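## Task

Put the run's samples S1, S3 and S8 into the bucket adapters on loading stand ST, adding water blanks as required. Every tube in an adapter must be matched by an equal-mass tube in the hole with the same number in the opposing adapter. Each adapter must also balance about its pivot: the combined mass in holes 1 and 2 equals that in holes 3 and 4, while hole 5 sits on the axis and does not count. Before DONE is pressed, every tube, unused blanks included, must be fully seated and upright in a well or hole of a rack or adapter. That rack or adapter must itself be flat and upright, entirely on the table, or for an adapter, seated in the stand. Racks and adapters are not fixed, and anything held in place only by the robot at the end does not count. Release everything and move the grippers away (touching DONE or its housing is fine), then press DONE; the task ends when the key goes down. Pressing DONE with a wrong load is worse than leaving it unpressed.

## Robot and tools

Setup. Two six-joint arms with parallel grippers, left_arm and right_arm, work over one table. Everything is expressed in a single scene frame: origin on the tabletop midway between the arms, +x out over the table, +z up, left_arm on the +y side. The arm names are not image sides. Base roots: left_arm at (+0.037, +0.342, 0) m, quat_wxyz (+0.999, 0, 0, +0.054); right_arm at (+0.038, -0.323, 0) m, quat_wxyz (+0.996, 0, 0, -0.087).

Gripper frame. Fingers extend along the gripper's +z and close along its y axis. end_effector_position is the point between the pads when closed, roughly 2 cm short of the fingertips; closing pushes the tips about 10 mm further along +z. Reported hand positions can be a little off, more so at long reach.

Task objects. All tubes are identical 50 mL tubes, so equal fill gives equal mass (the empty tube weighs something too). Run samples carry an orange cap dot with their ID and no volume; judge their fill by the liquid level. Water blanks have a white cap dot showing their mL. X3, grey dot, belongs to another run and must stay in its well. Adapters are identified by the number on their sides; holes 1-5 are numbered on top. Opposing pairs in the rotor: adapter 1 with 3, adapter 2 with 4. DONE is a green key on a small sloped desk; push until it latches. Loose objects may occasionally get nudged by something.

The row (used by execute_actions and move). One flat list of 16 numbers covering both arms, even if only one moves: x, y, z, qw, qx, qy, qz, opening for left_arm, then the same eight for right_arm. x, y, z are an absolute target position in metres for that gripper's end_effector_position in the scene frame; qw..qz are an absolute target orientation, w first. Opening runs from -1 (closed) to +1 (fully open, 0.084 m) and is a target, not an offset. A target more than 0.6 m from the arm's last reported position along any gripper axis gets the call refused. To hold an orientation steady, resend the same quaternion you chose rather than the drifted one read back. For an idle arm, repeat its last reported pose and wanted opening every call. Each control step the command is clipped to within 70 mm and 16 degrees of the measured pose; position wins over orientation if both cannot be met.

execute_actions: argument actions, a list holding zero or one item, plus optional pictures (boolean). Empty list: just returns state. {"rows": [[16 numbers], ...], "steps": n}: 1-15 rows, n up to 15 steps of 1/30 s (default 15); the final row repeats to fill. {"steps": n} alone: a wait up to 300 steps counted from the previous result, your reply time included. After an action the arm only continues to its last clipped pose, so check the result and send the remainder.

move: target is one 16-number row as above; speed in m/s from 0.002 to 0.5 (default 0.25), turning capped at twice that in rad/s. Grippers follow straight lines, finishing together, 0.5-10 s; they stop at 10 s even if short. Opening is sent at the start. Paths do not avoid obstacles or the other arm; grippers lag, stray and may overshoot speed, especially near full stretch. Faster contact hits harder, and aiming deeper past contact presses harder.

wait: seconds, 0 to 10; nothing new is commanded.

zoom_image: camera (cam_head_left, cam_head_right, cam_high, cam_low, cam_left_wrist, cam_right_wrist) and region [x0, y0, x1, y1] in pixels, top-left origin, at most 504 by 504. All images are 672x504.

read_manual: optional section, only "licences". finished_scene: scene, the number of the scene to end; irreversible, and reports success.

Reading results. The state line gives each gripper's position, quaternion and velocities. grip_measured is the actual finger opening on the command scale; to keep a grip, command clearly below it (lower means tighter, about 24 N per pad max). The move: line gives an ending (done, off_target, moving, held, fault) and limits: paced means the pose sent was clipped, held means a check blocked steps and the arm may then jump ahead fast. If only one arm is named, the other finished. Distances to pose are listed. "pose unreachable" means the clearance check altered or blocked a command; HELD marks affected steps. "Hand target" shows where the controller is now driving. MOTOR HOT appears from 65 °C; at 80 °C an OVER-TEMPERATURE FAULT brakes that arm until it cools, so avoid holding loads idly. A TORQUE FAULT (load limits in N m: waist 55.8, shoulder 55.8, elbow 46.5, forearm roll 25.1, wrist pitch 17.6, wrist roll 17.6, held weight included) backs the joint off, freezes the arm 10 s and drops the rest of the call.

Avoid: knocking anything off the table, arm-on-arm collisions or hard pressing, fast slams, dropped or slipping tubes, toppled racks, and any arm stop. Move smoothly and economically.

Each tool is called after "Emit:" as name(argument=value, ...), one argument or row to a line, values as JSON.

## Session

Emit:
execute_actions(
  actions=[],
)

Scene clock: 0.00 s of 10400.00 s.
left_arm: end_effector_position=(+0.2229, -0.1873, +0.2869) grip_measured=+1.00 end_effector_quat_wxyz=(+0.637, +0.736, -0.223, -0.059) end_effector_velocity=(+0.001, -0.000, -0.000) end_effector_angular_velocity=(-0.000, -0.000, +0.002) | right_arm: end_effector_position=(+0.6130, -0.2521, +0.1674) grip_measured=+1.00 end_effector_quat_wxyz=(-0.401, -0.046, +0.790, +0.462) end_effector_velocity=(+0.000, -0.000, +0.000) end_effector_angular_velocity=(+0.001, -0.001, -0.001)
Joint positions: left_arm=[-0.946 -0.459 -0.682 -1.973 -1.295  1.564  0.084] | right_arm=[ 0.041 -1.266 -1.906  0.666 -1.826  2.619  0.084]
Joint velocities: left_arm=[ 0.    -0.001 -0.    -0.002 -0.     0.001  0.   ] | right_arm=[-0.    -0.    -0.001  0.001 -0.    -0.001 -0.   ]
Hand target (left_arm): +0.223, -0.187, +0.287; +0.637, +0.736, -0.223, -0.059
Hand target (right_arm): +0.613, -0.252, +0.167; -0.401, -0.046, +0.790, +0.462

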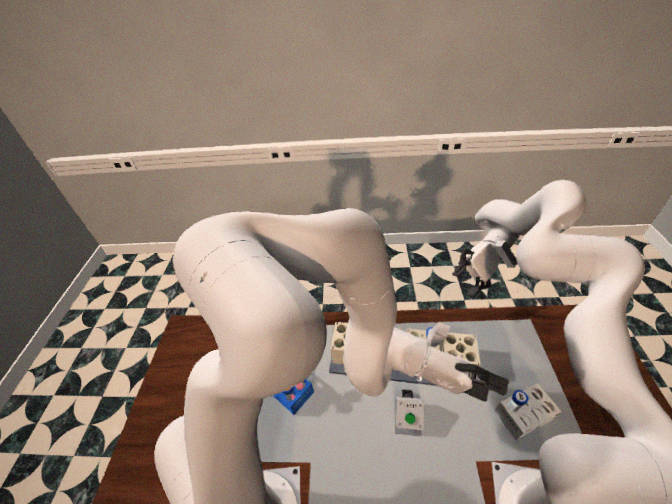

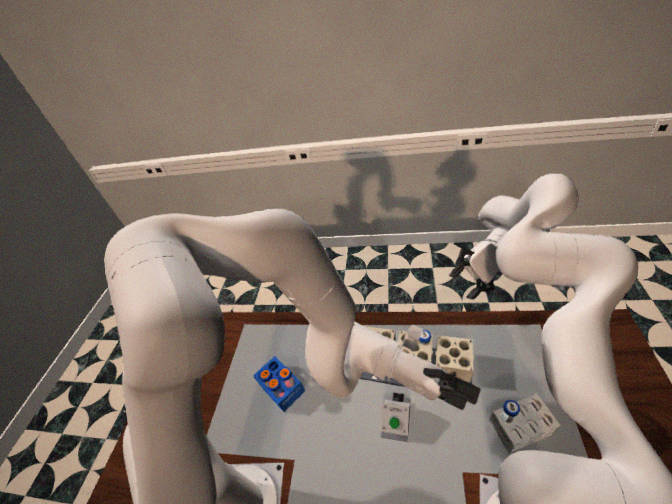

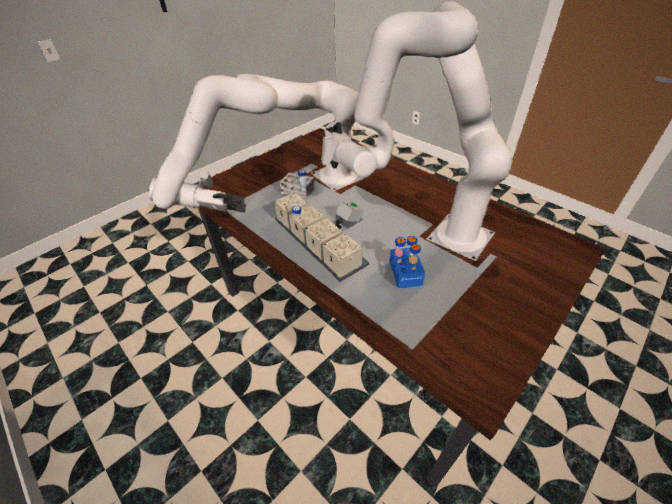

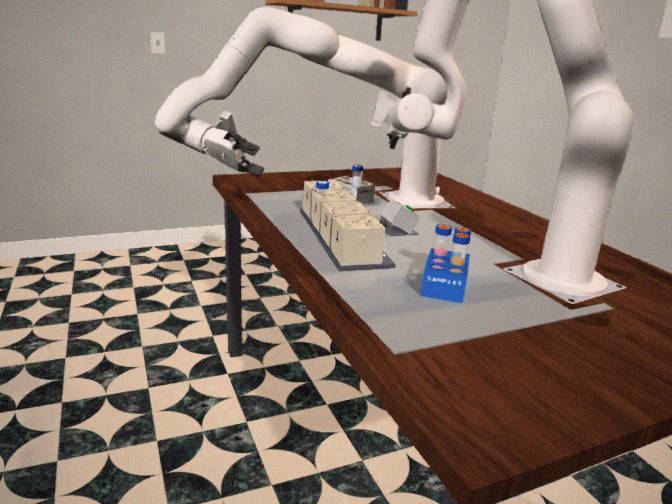

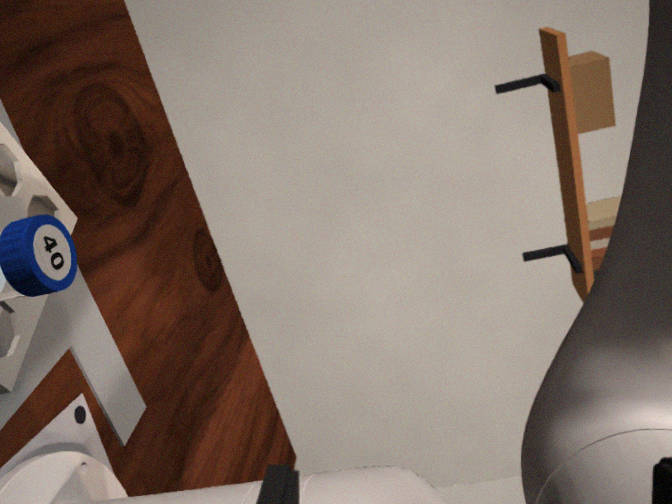

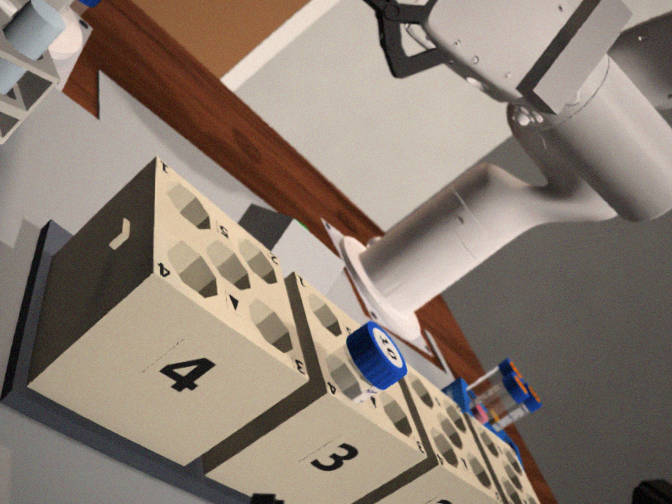

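Emit:
move(
  target=[0.26,0.25,0.36,0,1,0,0,0.2,0.613,-0.27,0.33,-0.401,-0.046,0.79,0.462,0.2],
  speed=0.35,
)

Emit:
move(
  target=[0.26,0.25,0.36,0,1,0,0,0.2,0.33,-0.24,0.4,0,1,0,0,0.2],
  speed=0.35,
)

Emit:
zoom_image(
  camera="cam_low",
  region=[400,210,500,310],
)

Emit:
zoom_image(
  camera="cam_high",
  region=[260,160,440,300],
)

Scene clock: 12.40 s of 10400.00 s.
left_arm: end_effector_position=(+0.2590, +0.2495, +0.3599) grip_measured=+0.19 end_effector_quat_wxyz=(+0.002, +1.000, +0.001, +0.002) end_effector_velocity=(-0.000, +0.002, +0.001) end_effector_angular_velocity=(+0.009, -0.001, -0.003) | right_arm: end_effector_position=(+0.6126, -0.2700, +0.3298) grip_measured=+0.19 end_effector_quat_wxyz=(-0.401, -0.046, +0.790, +0.462) end_effector_velocity=(+0.000, +0.000, +0.000) end_effector_angular_velocity=(-0.000, -0.000, +0.000)
Joint positions: left_arm=[-0.502  0.547 -0.479 -0.004 -1.02  -0.393  0.052] | right_arm=[ 0.018 -1.024 -1.856  0.686 -1.987  2.732  0.052]
Joint velocities: left_arm=[ 0.     0.003  0.     0.01  -0.005 -0.002 -0.   ] | right_arm=[ 0.     0.001 -0.     0.    -0.     0.     0.   ]
Hand target (left_arm): +0.259, +0.250, +0.360; +0.002, +1.000, +0.001, +0.002
Hand target (right_arm): +0.613, -0.270, +0.330; -0.401, -0.046, +0.790, +0.462
Off the commanded pose (left_arm): 0.001 m, 0 deg.
Off the commanded pose (right_arm): 0.000 m, 0 deg.
After step 90, 6.60 s passed at rest.
move: done

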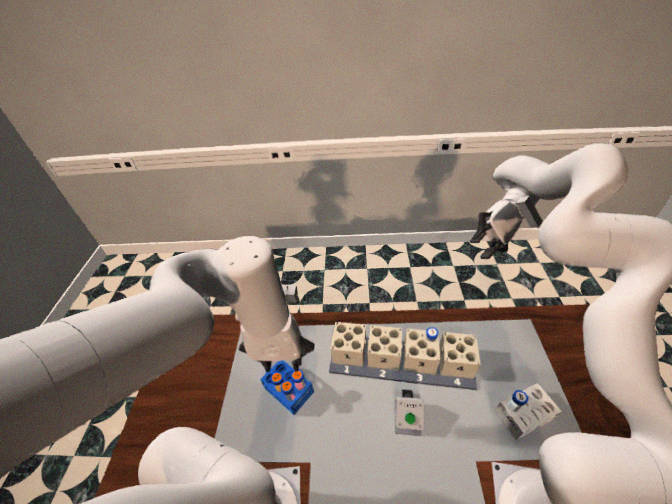

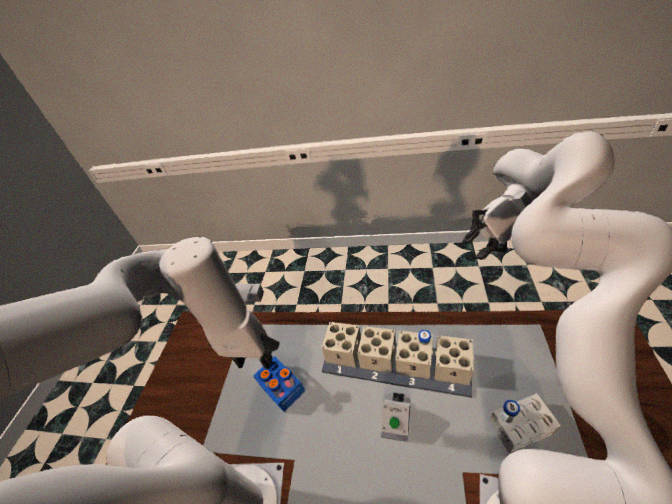

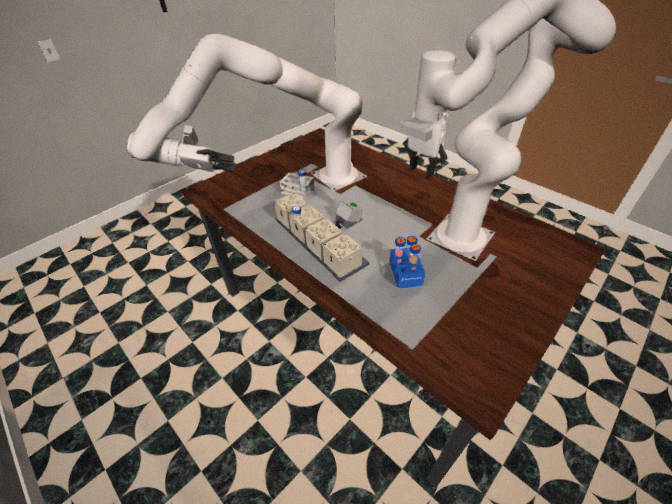

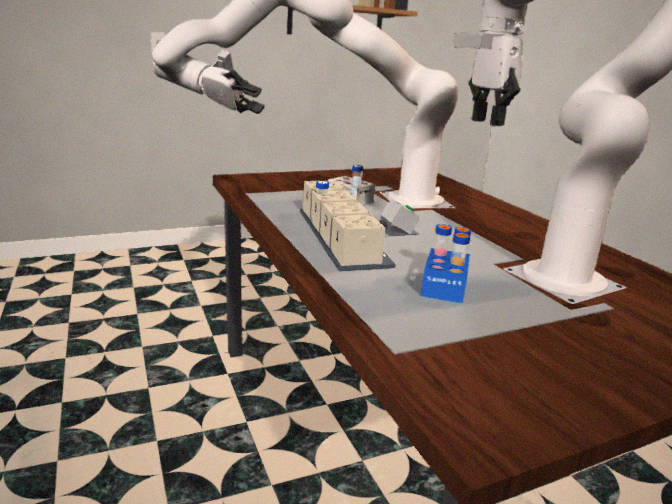

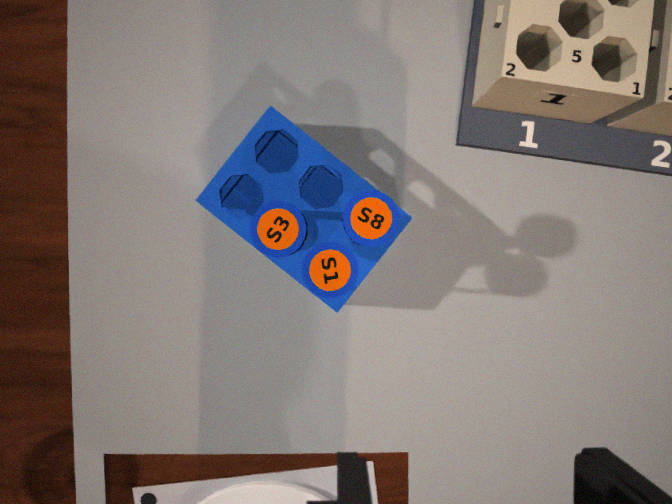

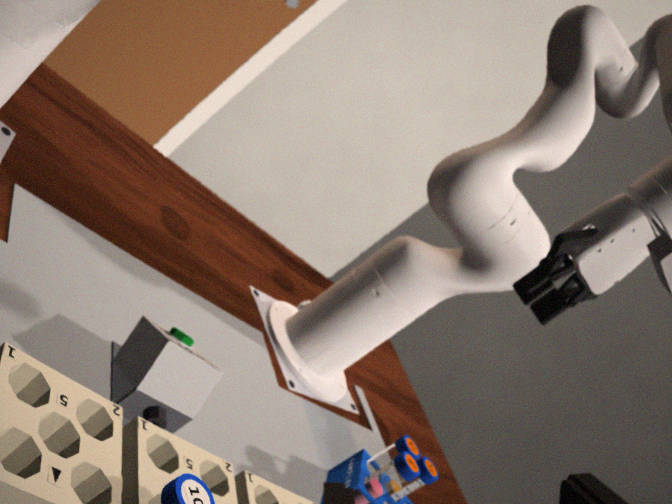

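Scene clock: 17.37 s of 10400.00 s.
left_arm: end_effector_position=(+0.2600, +0.2500, +0.3600) grip_measured=+0.19 end_effector_quat_wxyz=(-0.000, +1.000, +0.000, +0.000) end_effector_velocity=(+0.001, +0.000, +0.000) end_effector_angular_velocity=(+0.001, -0.001, +0.001) | right_arm: end_effector_position=(+0.3289, -0.2396, +0.3976) grip_measured=+0.19 end_effector_quat_wxyz=(+0.002, +1.000, +0.000, -0.002) end_effector_velocity=(-0.001, +0.000, +0.001) end_effector_angular_velocity=(+0.009, -0.004, +0.008)
Joint positions: left_arm=[-0.502  0.54  -0.483  0.    -1.022 -0.393  0.052] | right_arm=[ 0.455  0.365 -0.675 -0.004 -1.045  0.283  0.052]
Joint velocities: left_arm=[ 0.    -0.001 -0.002  0.001  0.    -0.001  0.   ] | right_arm=[-0.005  0.007  0.003  0.009  0.002 -0.018 -0.   ]
Hand target (left_arm): +0.260, +0.250, +0.360; -0.000, +1.000, -0.000, +0.000
Hand target (right_arm): +0.329, -0.240, +0.398; +0.002, +1.000, +0.001, -0.002
Off the commanded pose (left_arm): 0.000 m, 0 deg.
Off the commanded pose (right_arm): 0.003 m, 0 deg.
move: done

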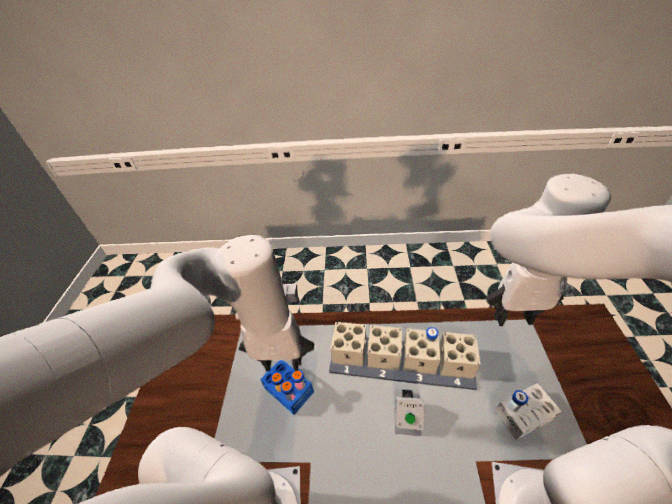

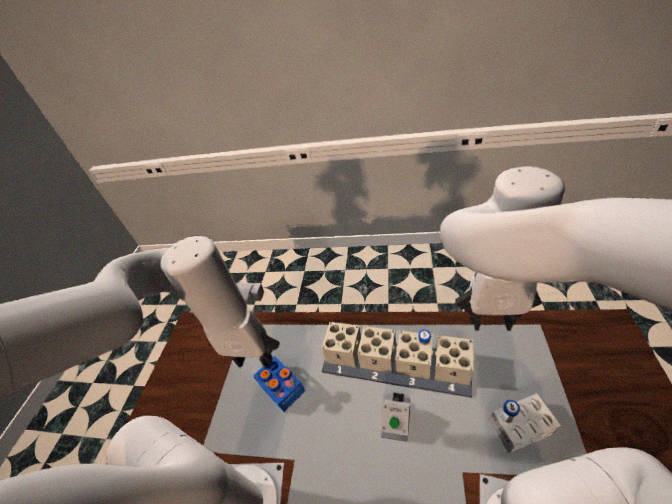

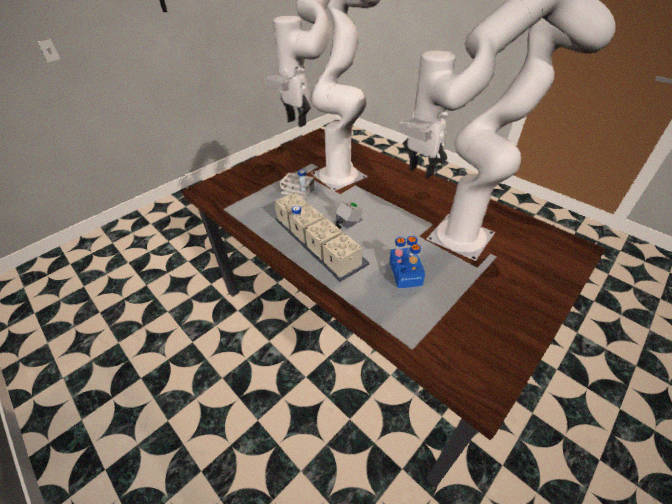

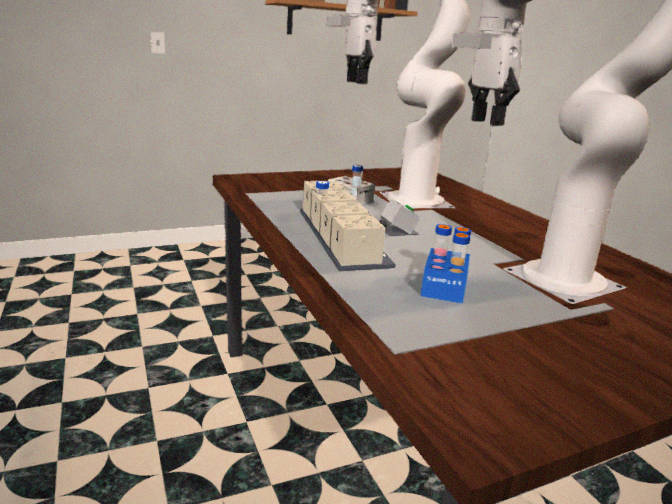

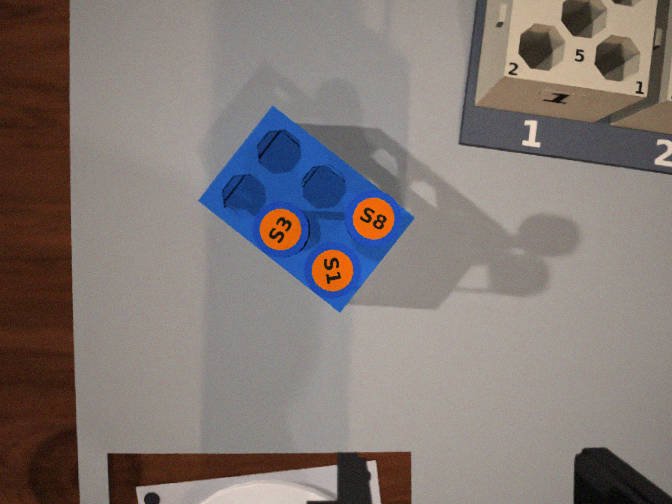

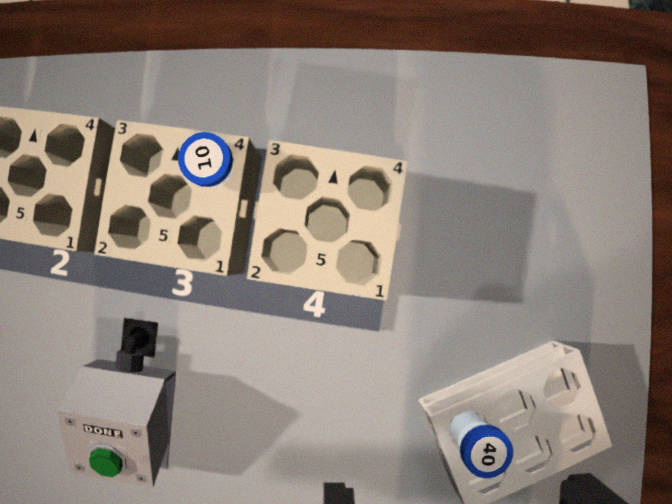

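Region (400, 210, 500, 310) of cam_low's 672x504 image, scaled by 5.040, with more detail than that image has.

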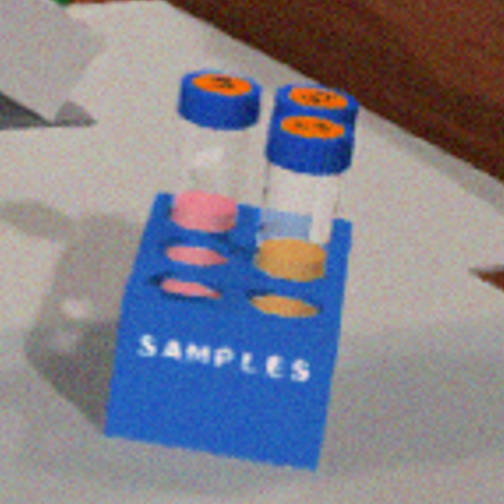

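Region (260, 160, 440, 300) of cam_high's 672x504 image, scaled by 2.800, with more detail than that image has.

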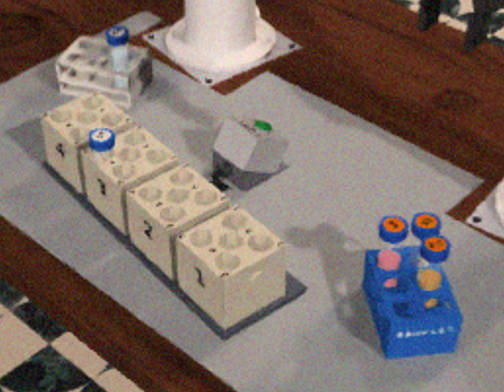

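Emit:
move(
  target=[0.335,0.317,0.19,0,0.893,0.45,0,0.2,0.47,-0.127,0.2,0,1,0,0,0.2],
)

Scene clock: 48.93 s of 10400.00 s.
left_arm: end_effector_position=(+0.3352, +0.3173, +0.1903) grip_measured=+0.19 end_effector_quat_wxyz=(-0.000, +0.893, +0.450, +0.001) end_effector_velocity=(+0.000, +0.001, -0.002) end_effector_angular_velocity=(+0.002, +0.002, +0.009) | right_arm: end_effector_position=(+0.4703, -0.1280, +0.2011) grip_measured=+0.19 end_effector_quat_wxyz=(+0.001, +1.000, -0.001, +0.000) end_effector_velocity=(+0.001, +0.001, -0.002) end_effector_angular_velocity=(+0.000, +0.001, -0.001)
Joint positions: left_arm=[-0.194  0.054 -0.395  0.003 -0.448 -1.022  0.052] | right_arm=[ 0.598 -0.329 -0.872 -0.003 -0.543  0.428  0.052]
Joint velocities: left_arm=[ 0.001 -0.009 -0.001  0.003  0.006 -0.011 -0.   ] | right_arm=[ 0.    -0.006 -0.003  0.001  0.002  0.001  0.   ]
Hand target (left_arm): +0.335, +0.317, +0.190; -0.001, +0.893, +0.450, +0.001
Hand target (right_arm): +0.470, -0.128, +0.201; +0.001, +1.000, -0.001, +0.000
Off the commanded pose (left_arm): 0.000 m, 0 deg.
Off the commanded pose (right_arm): 0.002 m, 0 deg.
After step 90, 26.10 s passed at rest.
move: done

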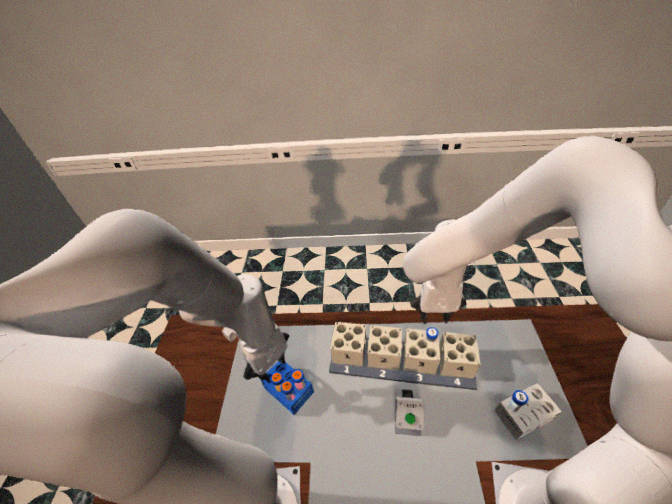

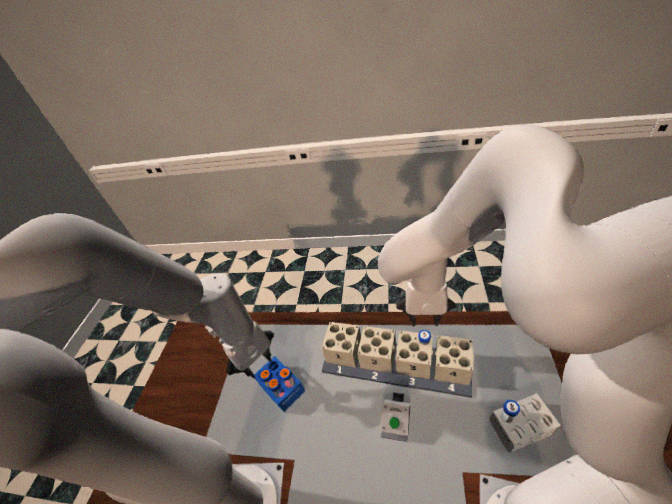

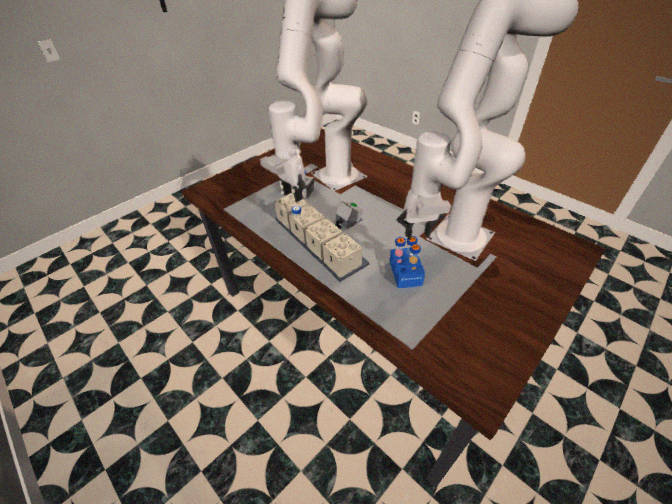

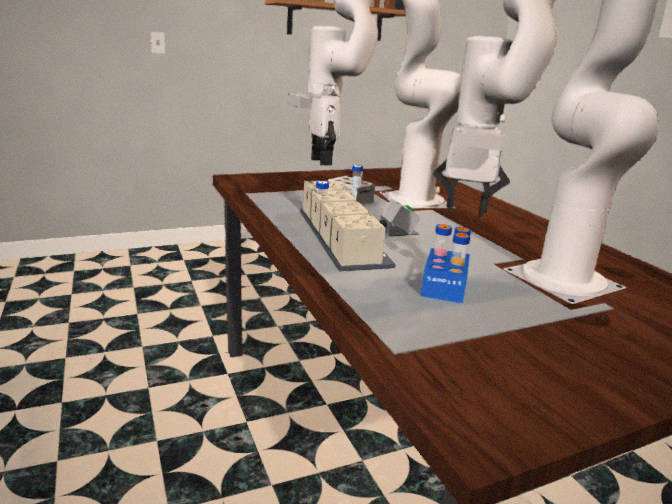

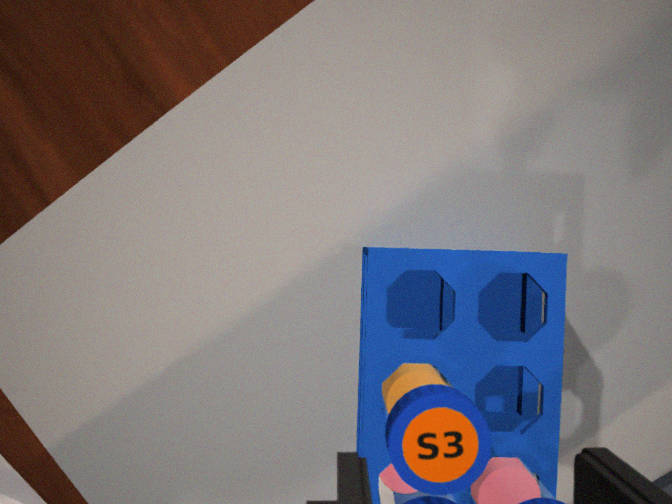

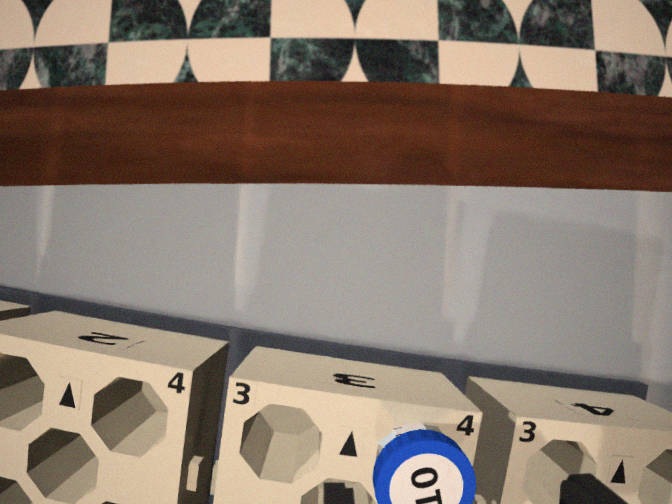

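Emit:
move(
  target=[0.336,0.317,0.117,0,0.893,0.45,0,0.2,0.467,-0.128,0.127,0,1,0,0,0.2],
  speed=0.12,
)

Emit:
execute_actions(
  actions=[
    {"rows":[[0.336,0.317,0.117,0,0.893,0.45,0,-0.5,0.467,-0.128,0.127,0,1,0,0,-0.5]],"steps":12},
  ],
  pictures=false,
)

Emit:
move(
  target=[0.336,0.317,0.245,0,0.893,0.45,0,-0.5,0.467,-0.128,0.245,0,1,0,0,-0.5],
  speed=0.15,
)

Emit:
zoom_image(
  camera="cam_low",
  region=[270,90,530,310],
)

Scene clock: 59.70 s of 10400.00 s.
left_arm: end_effector_position=(+0.3361, +0.3171, +0.1173) grip_measured=+0.19 end_effector_quat_wxyz=(-0.000, +0.893, +0.450, +0.000) end_effector_velocity=(-0.001, +0.000, -0.003) end_effector_angular_velocity=(+0.001, +0.002, -0.002) | right_arm: end_effector_position=(+0.4672, -0.1280, +0.1274) grip_measured=+0.19 end_effector_quat_wxyz=(+0.000, +1.000, -0.000, +0.000) end_effector_velocity=(-0.000, +0.000, -0.002) end_effector_angular_velocity=(-0.001, +0.001, +0.001)
Joint positions: left_arm=[-0.193 -0.171 -0.376  0.002 -0.205 -1.021  0.052] | right_arm=[ 0.6   -0.465 -0.843 -0.001 -0.377  0.428  0.052]
Joint velocities: left_arm=[ 0.    -0.01  -0.     0.002  0.007  0.001  0.   ] | right_arm=[ 0.    -0.005 -0.     0.     0.003 -0.001 -0.   ]
Hand target (left_arm): +0.336, +0.317, +0.117; -0.000, +0.893, +0.450, +0.000
Hand target (right_arm): +0.467, -0.128, +0.127; +0.000, +1.000, -0.000, +0.000
Off the commanded pose (left_arm): 0.000 m, 0 deg.
Off the commanded pose (right_arm): 0.000 m, 0 deg.
After step 90, 6.60 s passed at rest.
move: done

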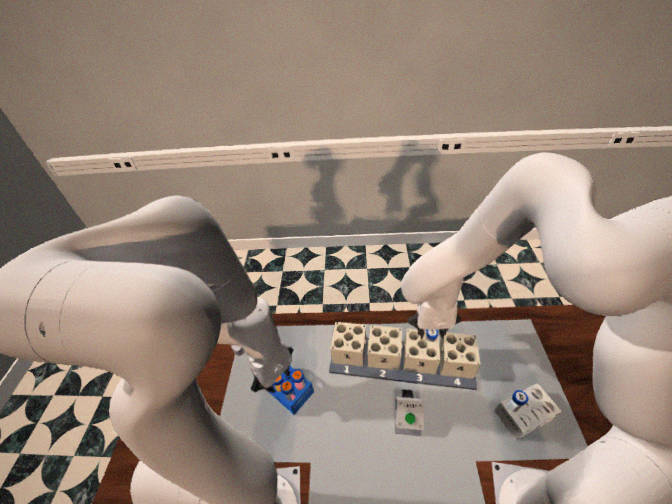

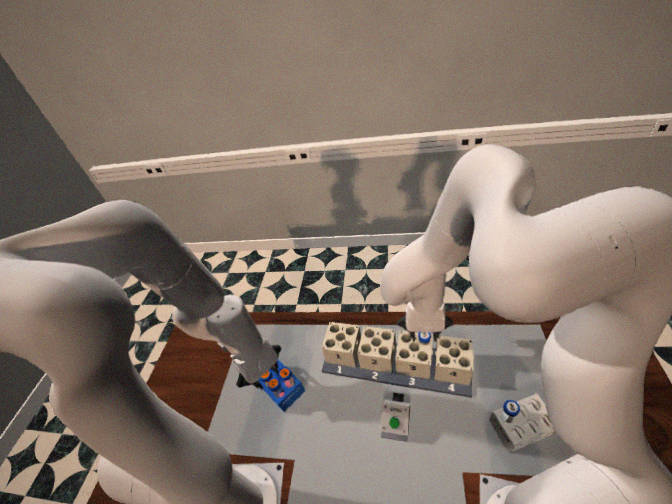

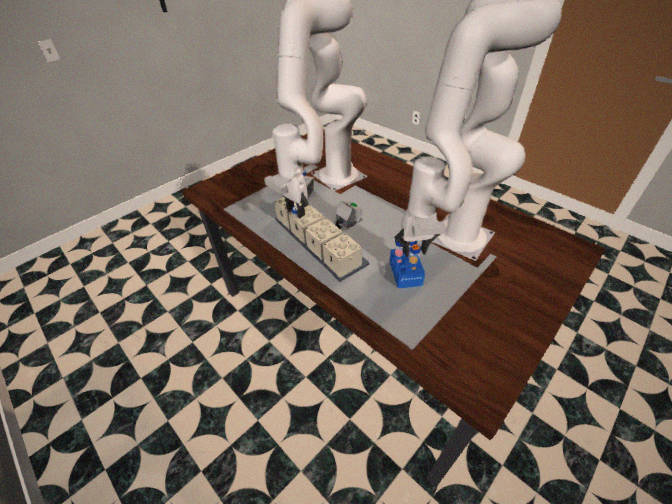

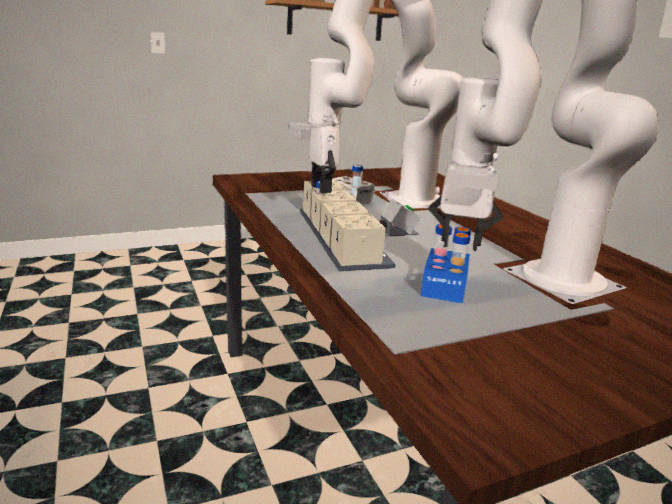

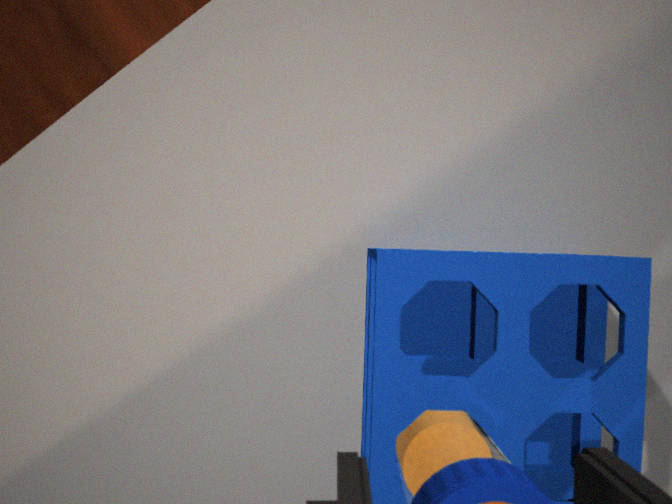

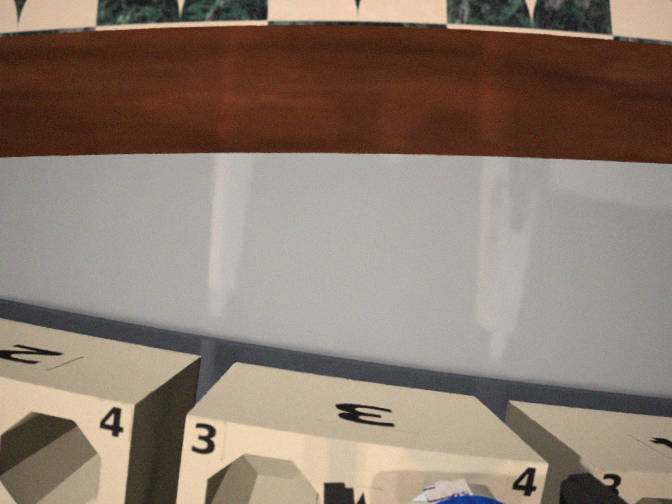

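Scene clock: 60.10 s of 10400.00 s.
left_arm: end_effector_position=(+0.3361, +0.3170, +0.1171) grip_measured=-0.26 end_effector_quat_wxyz=(+0.000, +0.893, +0.450, +0.000) end_effector_velocity=(-0.000, +0.000, -0.000) end_effector_angular_velocity=(-0.001, +0.000, +0.002) | right_arm: end_effector_position=(+0.4671, -0.1280, +0.1271) grip_measured=-0.26 end_effector_quat_wxyz=(-0.000, +1.000, -0.000, +0.000) end_effector_velocity=(-0.000, +0.000, -0.000) end_effector_angular_velocity=(+0.001, -0.001, -0.000)
Joint positions: left_arm=[-0.193 -0.172 -0.376  0.    -0.204 -1.019  0.033] | right_arm=[ 0.6   -0.466 -0.843 -0.    -0.377  0.426  0.033]
Joint velocities: left_arm=[ 0.001  0.     0.001 -0.003  0.     0.001  0.   ] | right_arm=[ 0.     0.     0.001  0.     0.002 -0.    -0.   ]
Hand target (left_arm): +0.336, +0.317, +0.117; -0.000, +0.893, +0.450, +0.000
Hand target (right_arm): +0.467, -0.128, +0.127; +0.000, +1.000, -0.000, +0.000
Off the commanded pose (left_arm): 0.000 m, 0 deg.
Off the commanded pose (right_arm): 0.000 m, 0 deg.
Steps of this call (steps 1 to 12: all 12 steps of this action). Readings (end_effector_position):
1: left_arm (+0.3361, +0.3171, +0.1172) | right_arm (+0.4672, -0.1280, +0.1274)
2: left_arm (+0.3361, +0.3171, +0.1172) | right_arm (+0.4671, -0.1280, +0.1273)
4: left_arm (+0.3361, +0.3170, +0.1171) | right_arm (+0.4671, -0.1280, +0.1272)
8: left_arm (+0.3362, +0.3170, +0.1171) | right_arm (+0.4671, -0.1280, +0.1272)
12: the state above

Scene clock: 61.80 s of 10400.00 s.
left_arm: end_effector_position=(+0.3358, +0.3168, +0.2447) grip_measured=-0.26 end_effector_quat_wxyz=(+0.000, +0.893, +0.450, -0.000) end_effector_velocity=(-0.001, +0.000, +0.002) end_effector_angular_velocity=(+0.000, +0.001, -0.001) | right_arm: end_effector_position=(+0.4668, -0.1279, +0.2445) grip_measured=-0.26 end_effector_quat_wxyz=(-0.000, +1.000, +0.000, -0.000) end_effector_velocity=(-0.000, -0.000, +0.001) end_effector_angular_velocity=(-0.001, +0.000, +0.001)
Joint positions: left_arm=[-0.193  0.182 -0.441 -0.001 -0.623 -1.017  0.033] | right_arm=[ 0.6   -0.251 -0.89   0.001 -0.639  0.425  0.033]
Joint velocities: left_arm=[-0.     0.005 -0.     0.001 -0.006 -0.    -0.   ] | right_arm=[-0.     0.003 -0.001 -0.001 -0.003 -0.     0.   ]
Hand target (left_arm): +0.336, +0.317, +0.245; +0.000, +0.893, +0.450, -0.000
Hand target (right_arm): +0.467, -0.128, +0.245; -0.000, +1.000, +0.000, -0.000
Off the commanded pose (left_arm): 0.000 m, 0 deg.
Off the commanded pose (right_arm): 0.001 m, 0 deg.
move: done

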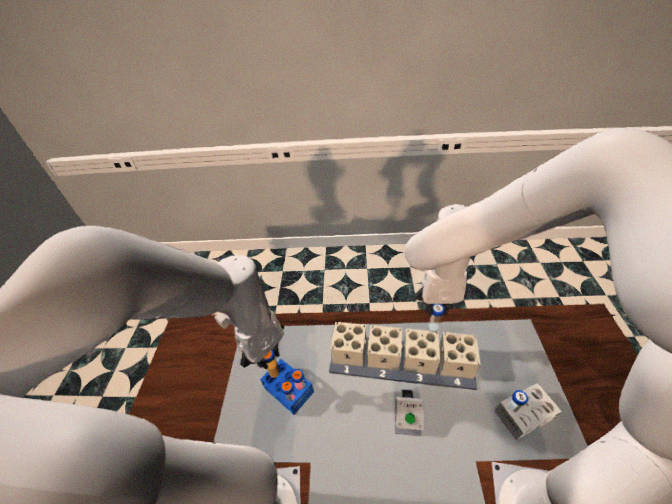

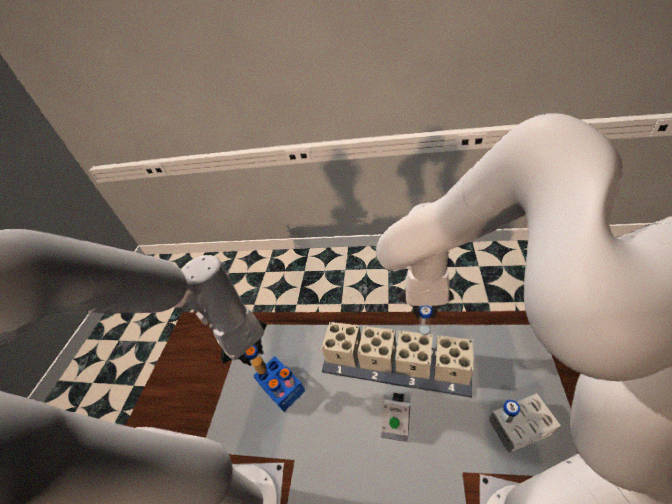

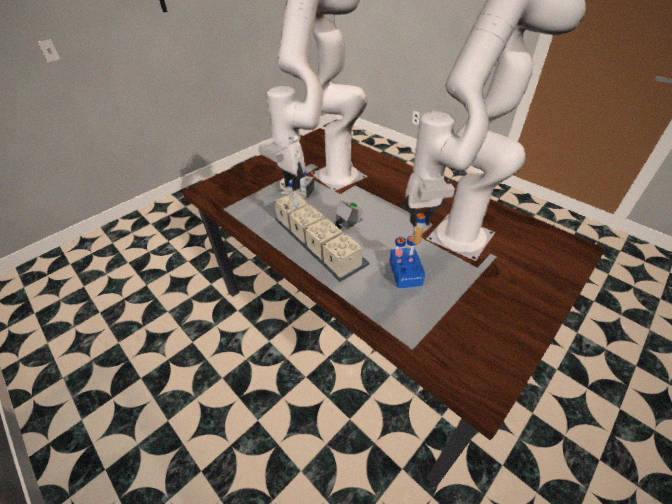

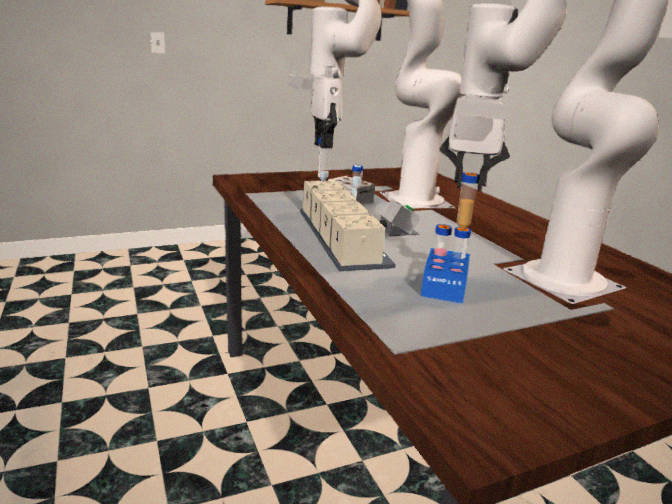

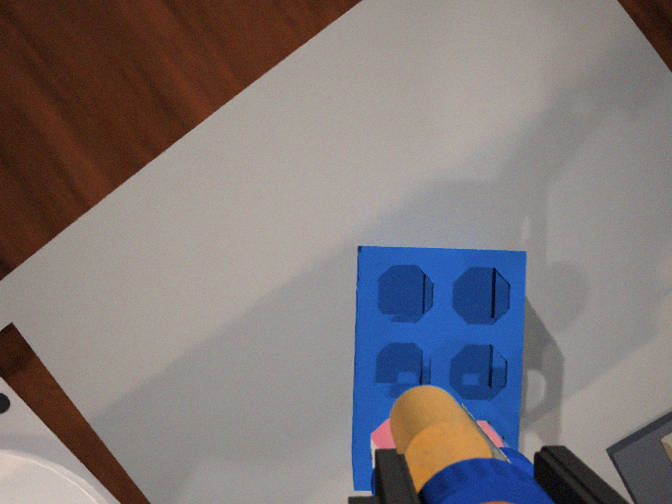

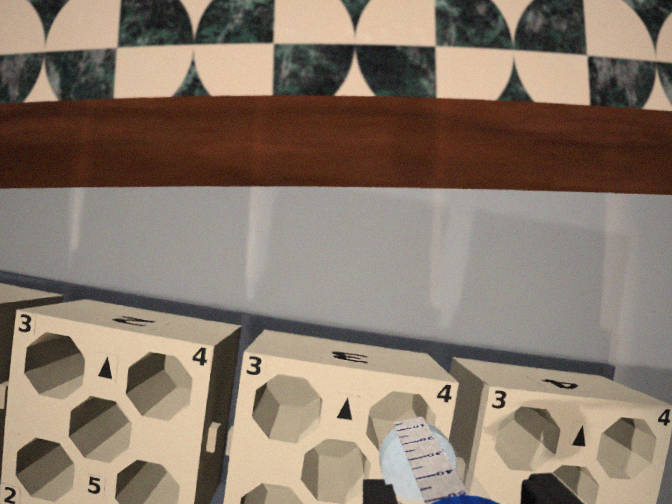

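Region (270, 90, 530, 310) of cam_low's 672x504 image, scaled by 1.938, with more detail than that image has; it fills the top 426 rows of this view, and the rest is white.

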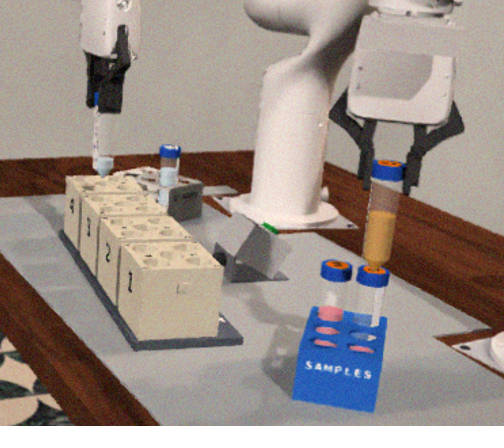

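Emit:
move(
  target=[0.482,0.108,0.245,0,1,0,0,-0.5,0.431,-0.204,0.245,0,1,0,0,-0.5],
)

Scene clock: 74.70 s of 10400.00 s.
left_arm: end_effector_position=(+0.4820, +0.1083, +0.2453) grip_measured=-0.26 end_effector_quat_wxyz=(+0.000, +1.000, +0.000, -0.000) end_effector_velocity=(+0.002, -0.002, +0.000) end_effector_angular_velocity=(-0.001, +0.002, -0.006) | right_arm: end_effector_position=(+0.4308, -0.2036, +0.2448) grip_measured=-0.26 end_effector_quat_wxyz=(-0.000, +1.000, -0.000, +0.000) end_effector_velocity=(-0.001, -0.000, -0.000) end_effector_angular_velocity=(-0.000, +0.000, +0.000)
Joint positions: left_arm=[-0.592 -0.321 -0.981 -0.002 -0.661 -0.483  0.033] | right_arm=[ 0.468 -0.11  -0.723  0.    -0.612  0.294  0.033]
Joint velocities: left_arm=[-0.    -0.006 -0.007 -0.003 -0.003  0.008  0.   ] | right_arm=[-0.     0.001  0.002  0.    -0.    -0.001  0.   ]
Hand target (left_arm): +0.482, +0.108, +0.245; +0.001, +1.000, -0.000, -0.000
Hand target (right_arm): +0.431, -0.204, +0.245; -0.000, +1.000, -0.000, +0.000
Off the commanded pose (left_arm): 0.000 m, 0 deg.
Off the commanded pose (right_arm): 0.000 m, 0 deg.
After step 90, 7.47 s passed at rest.
move: done

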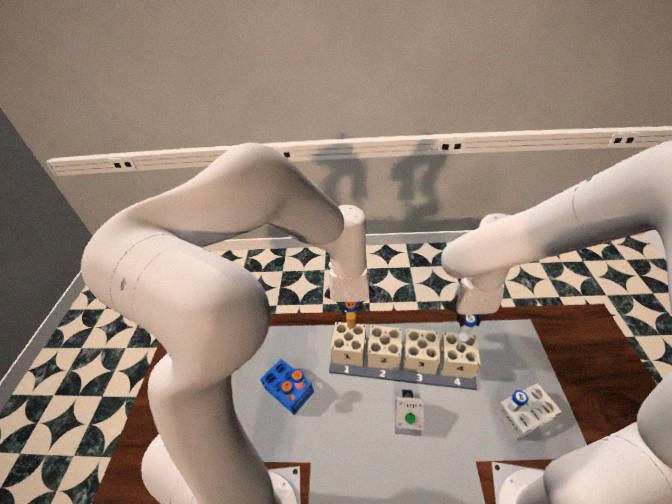

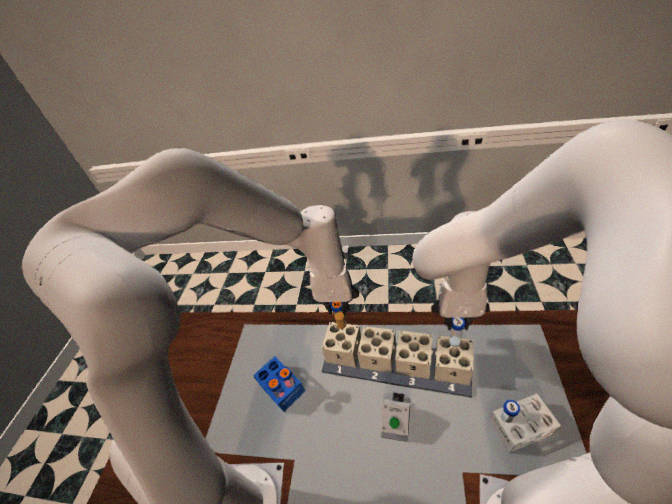

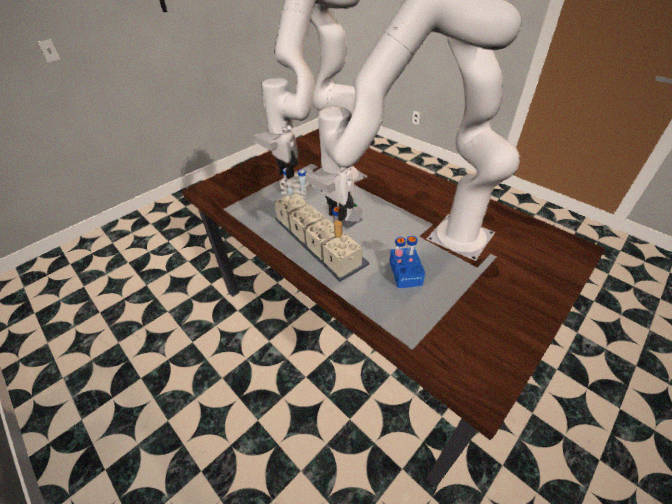

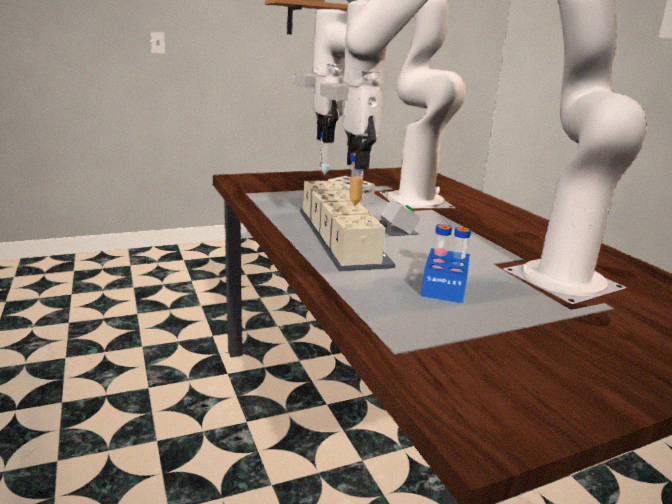

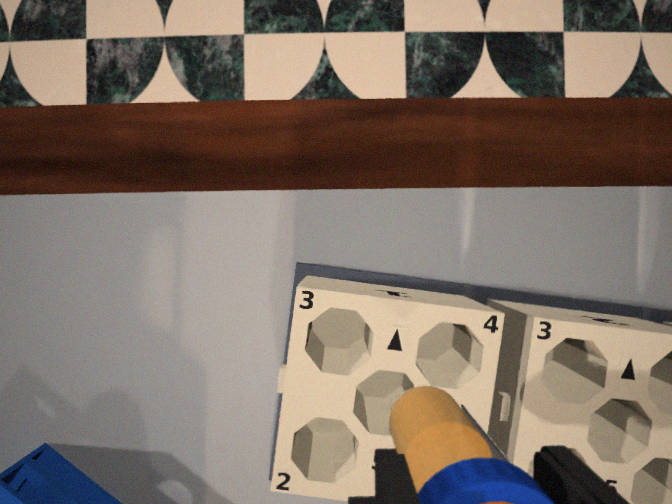

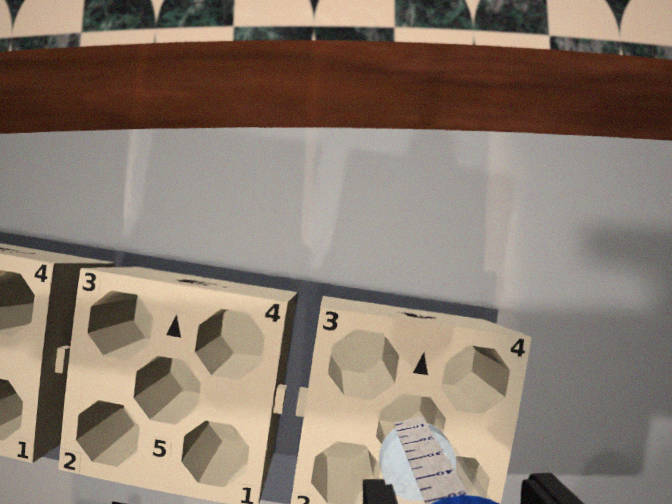

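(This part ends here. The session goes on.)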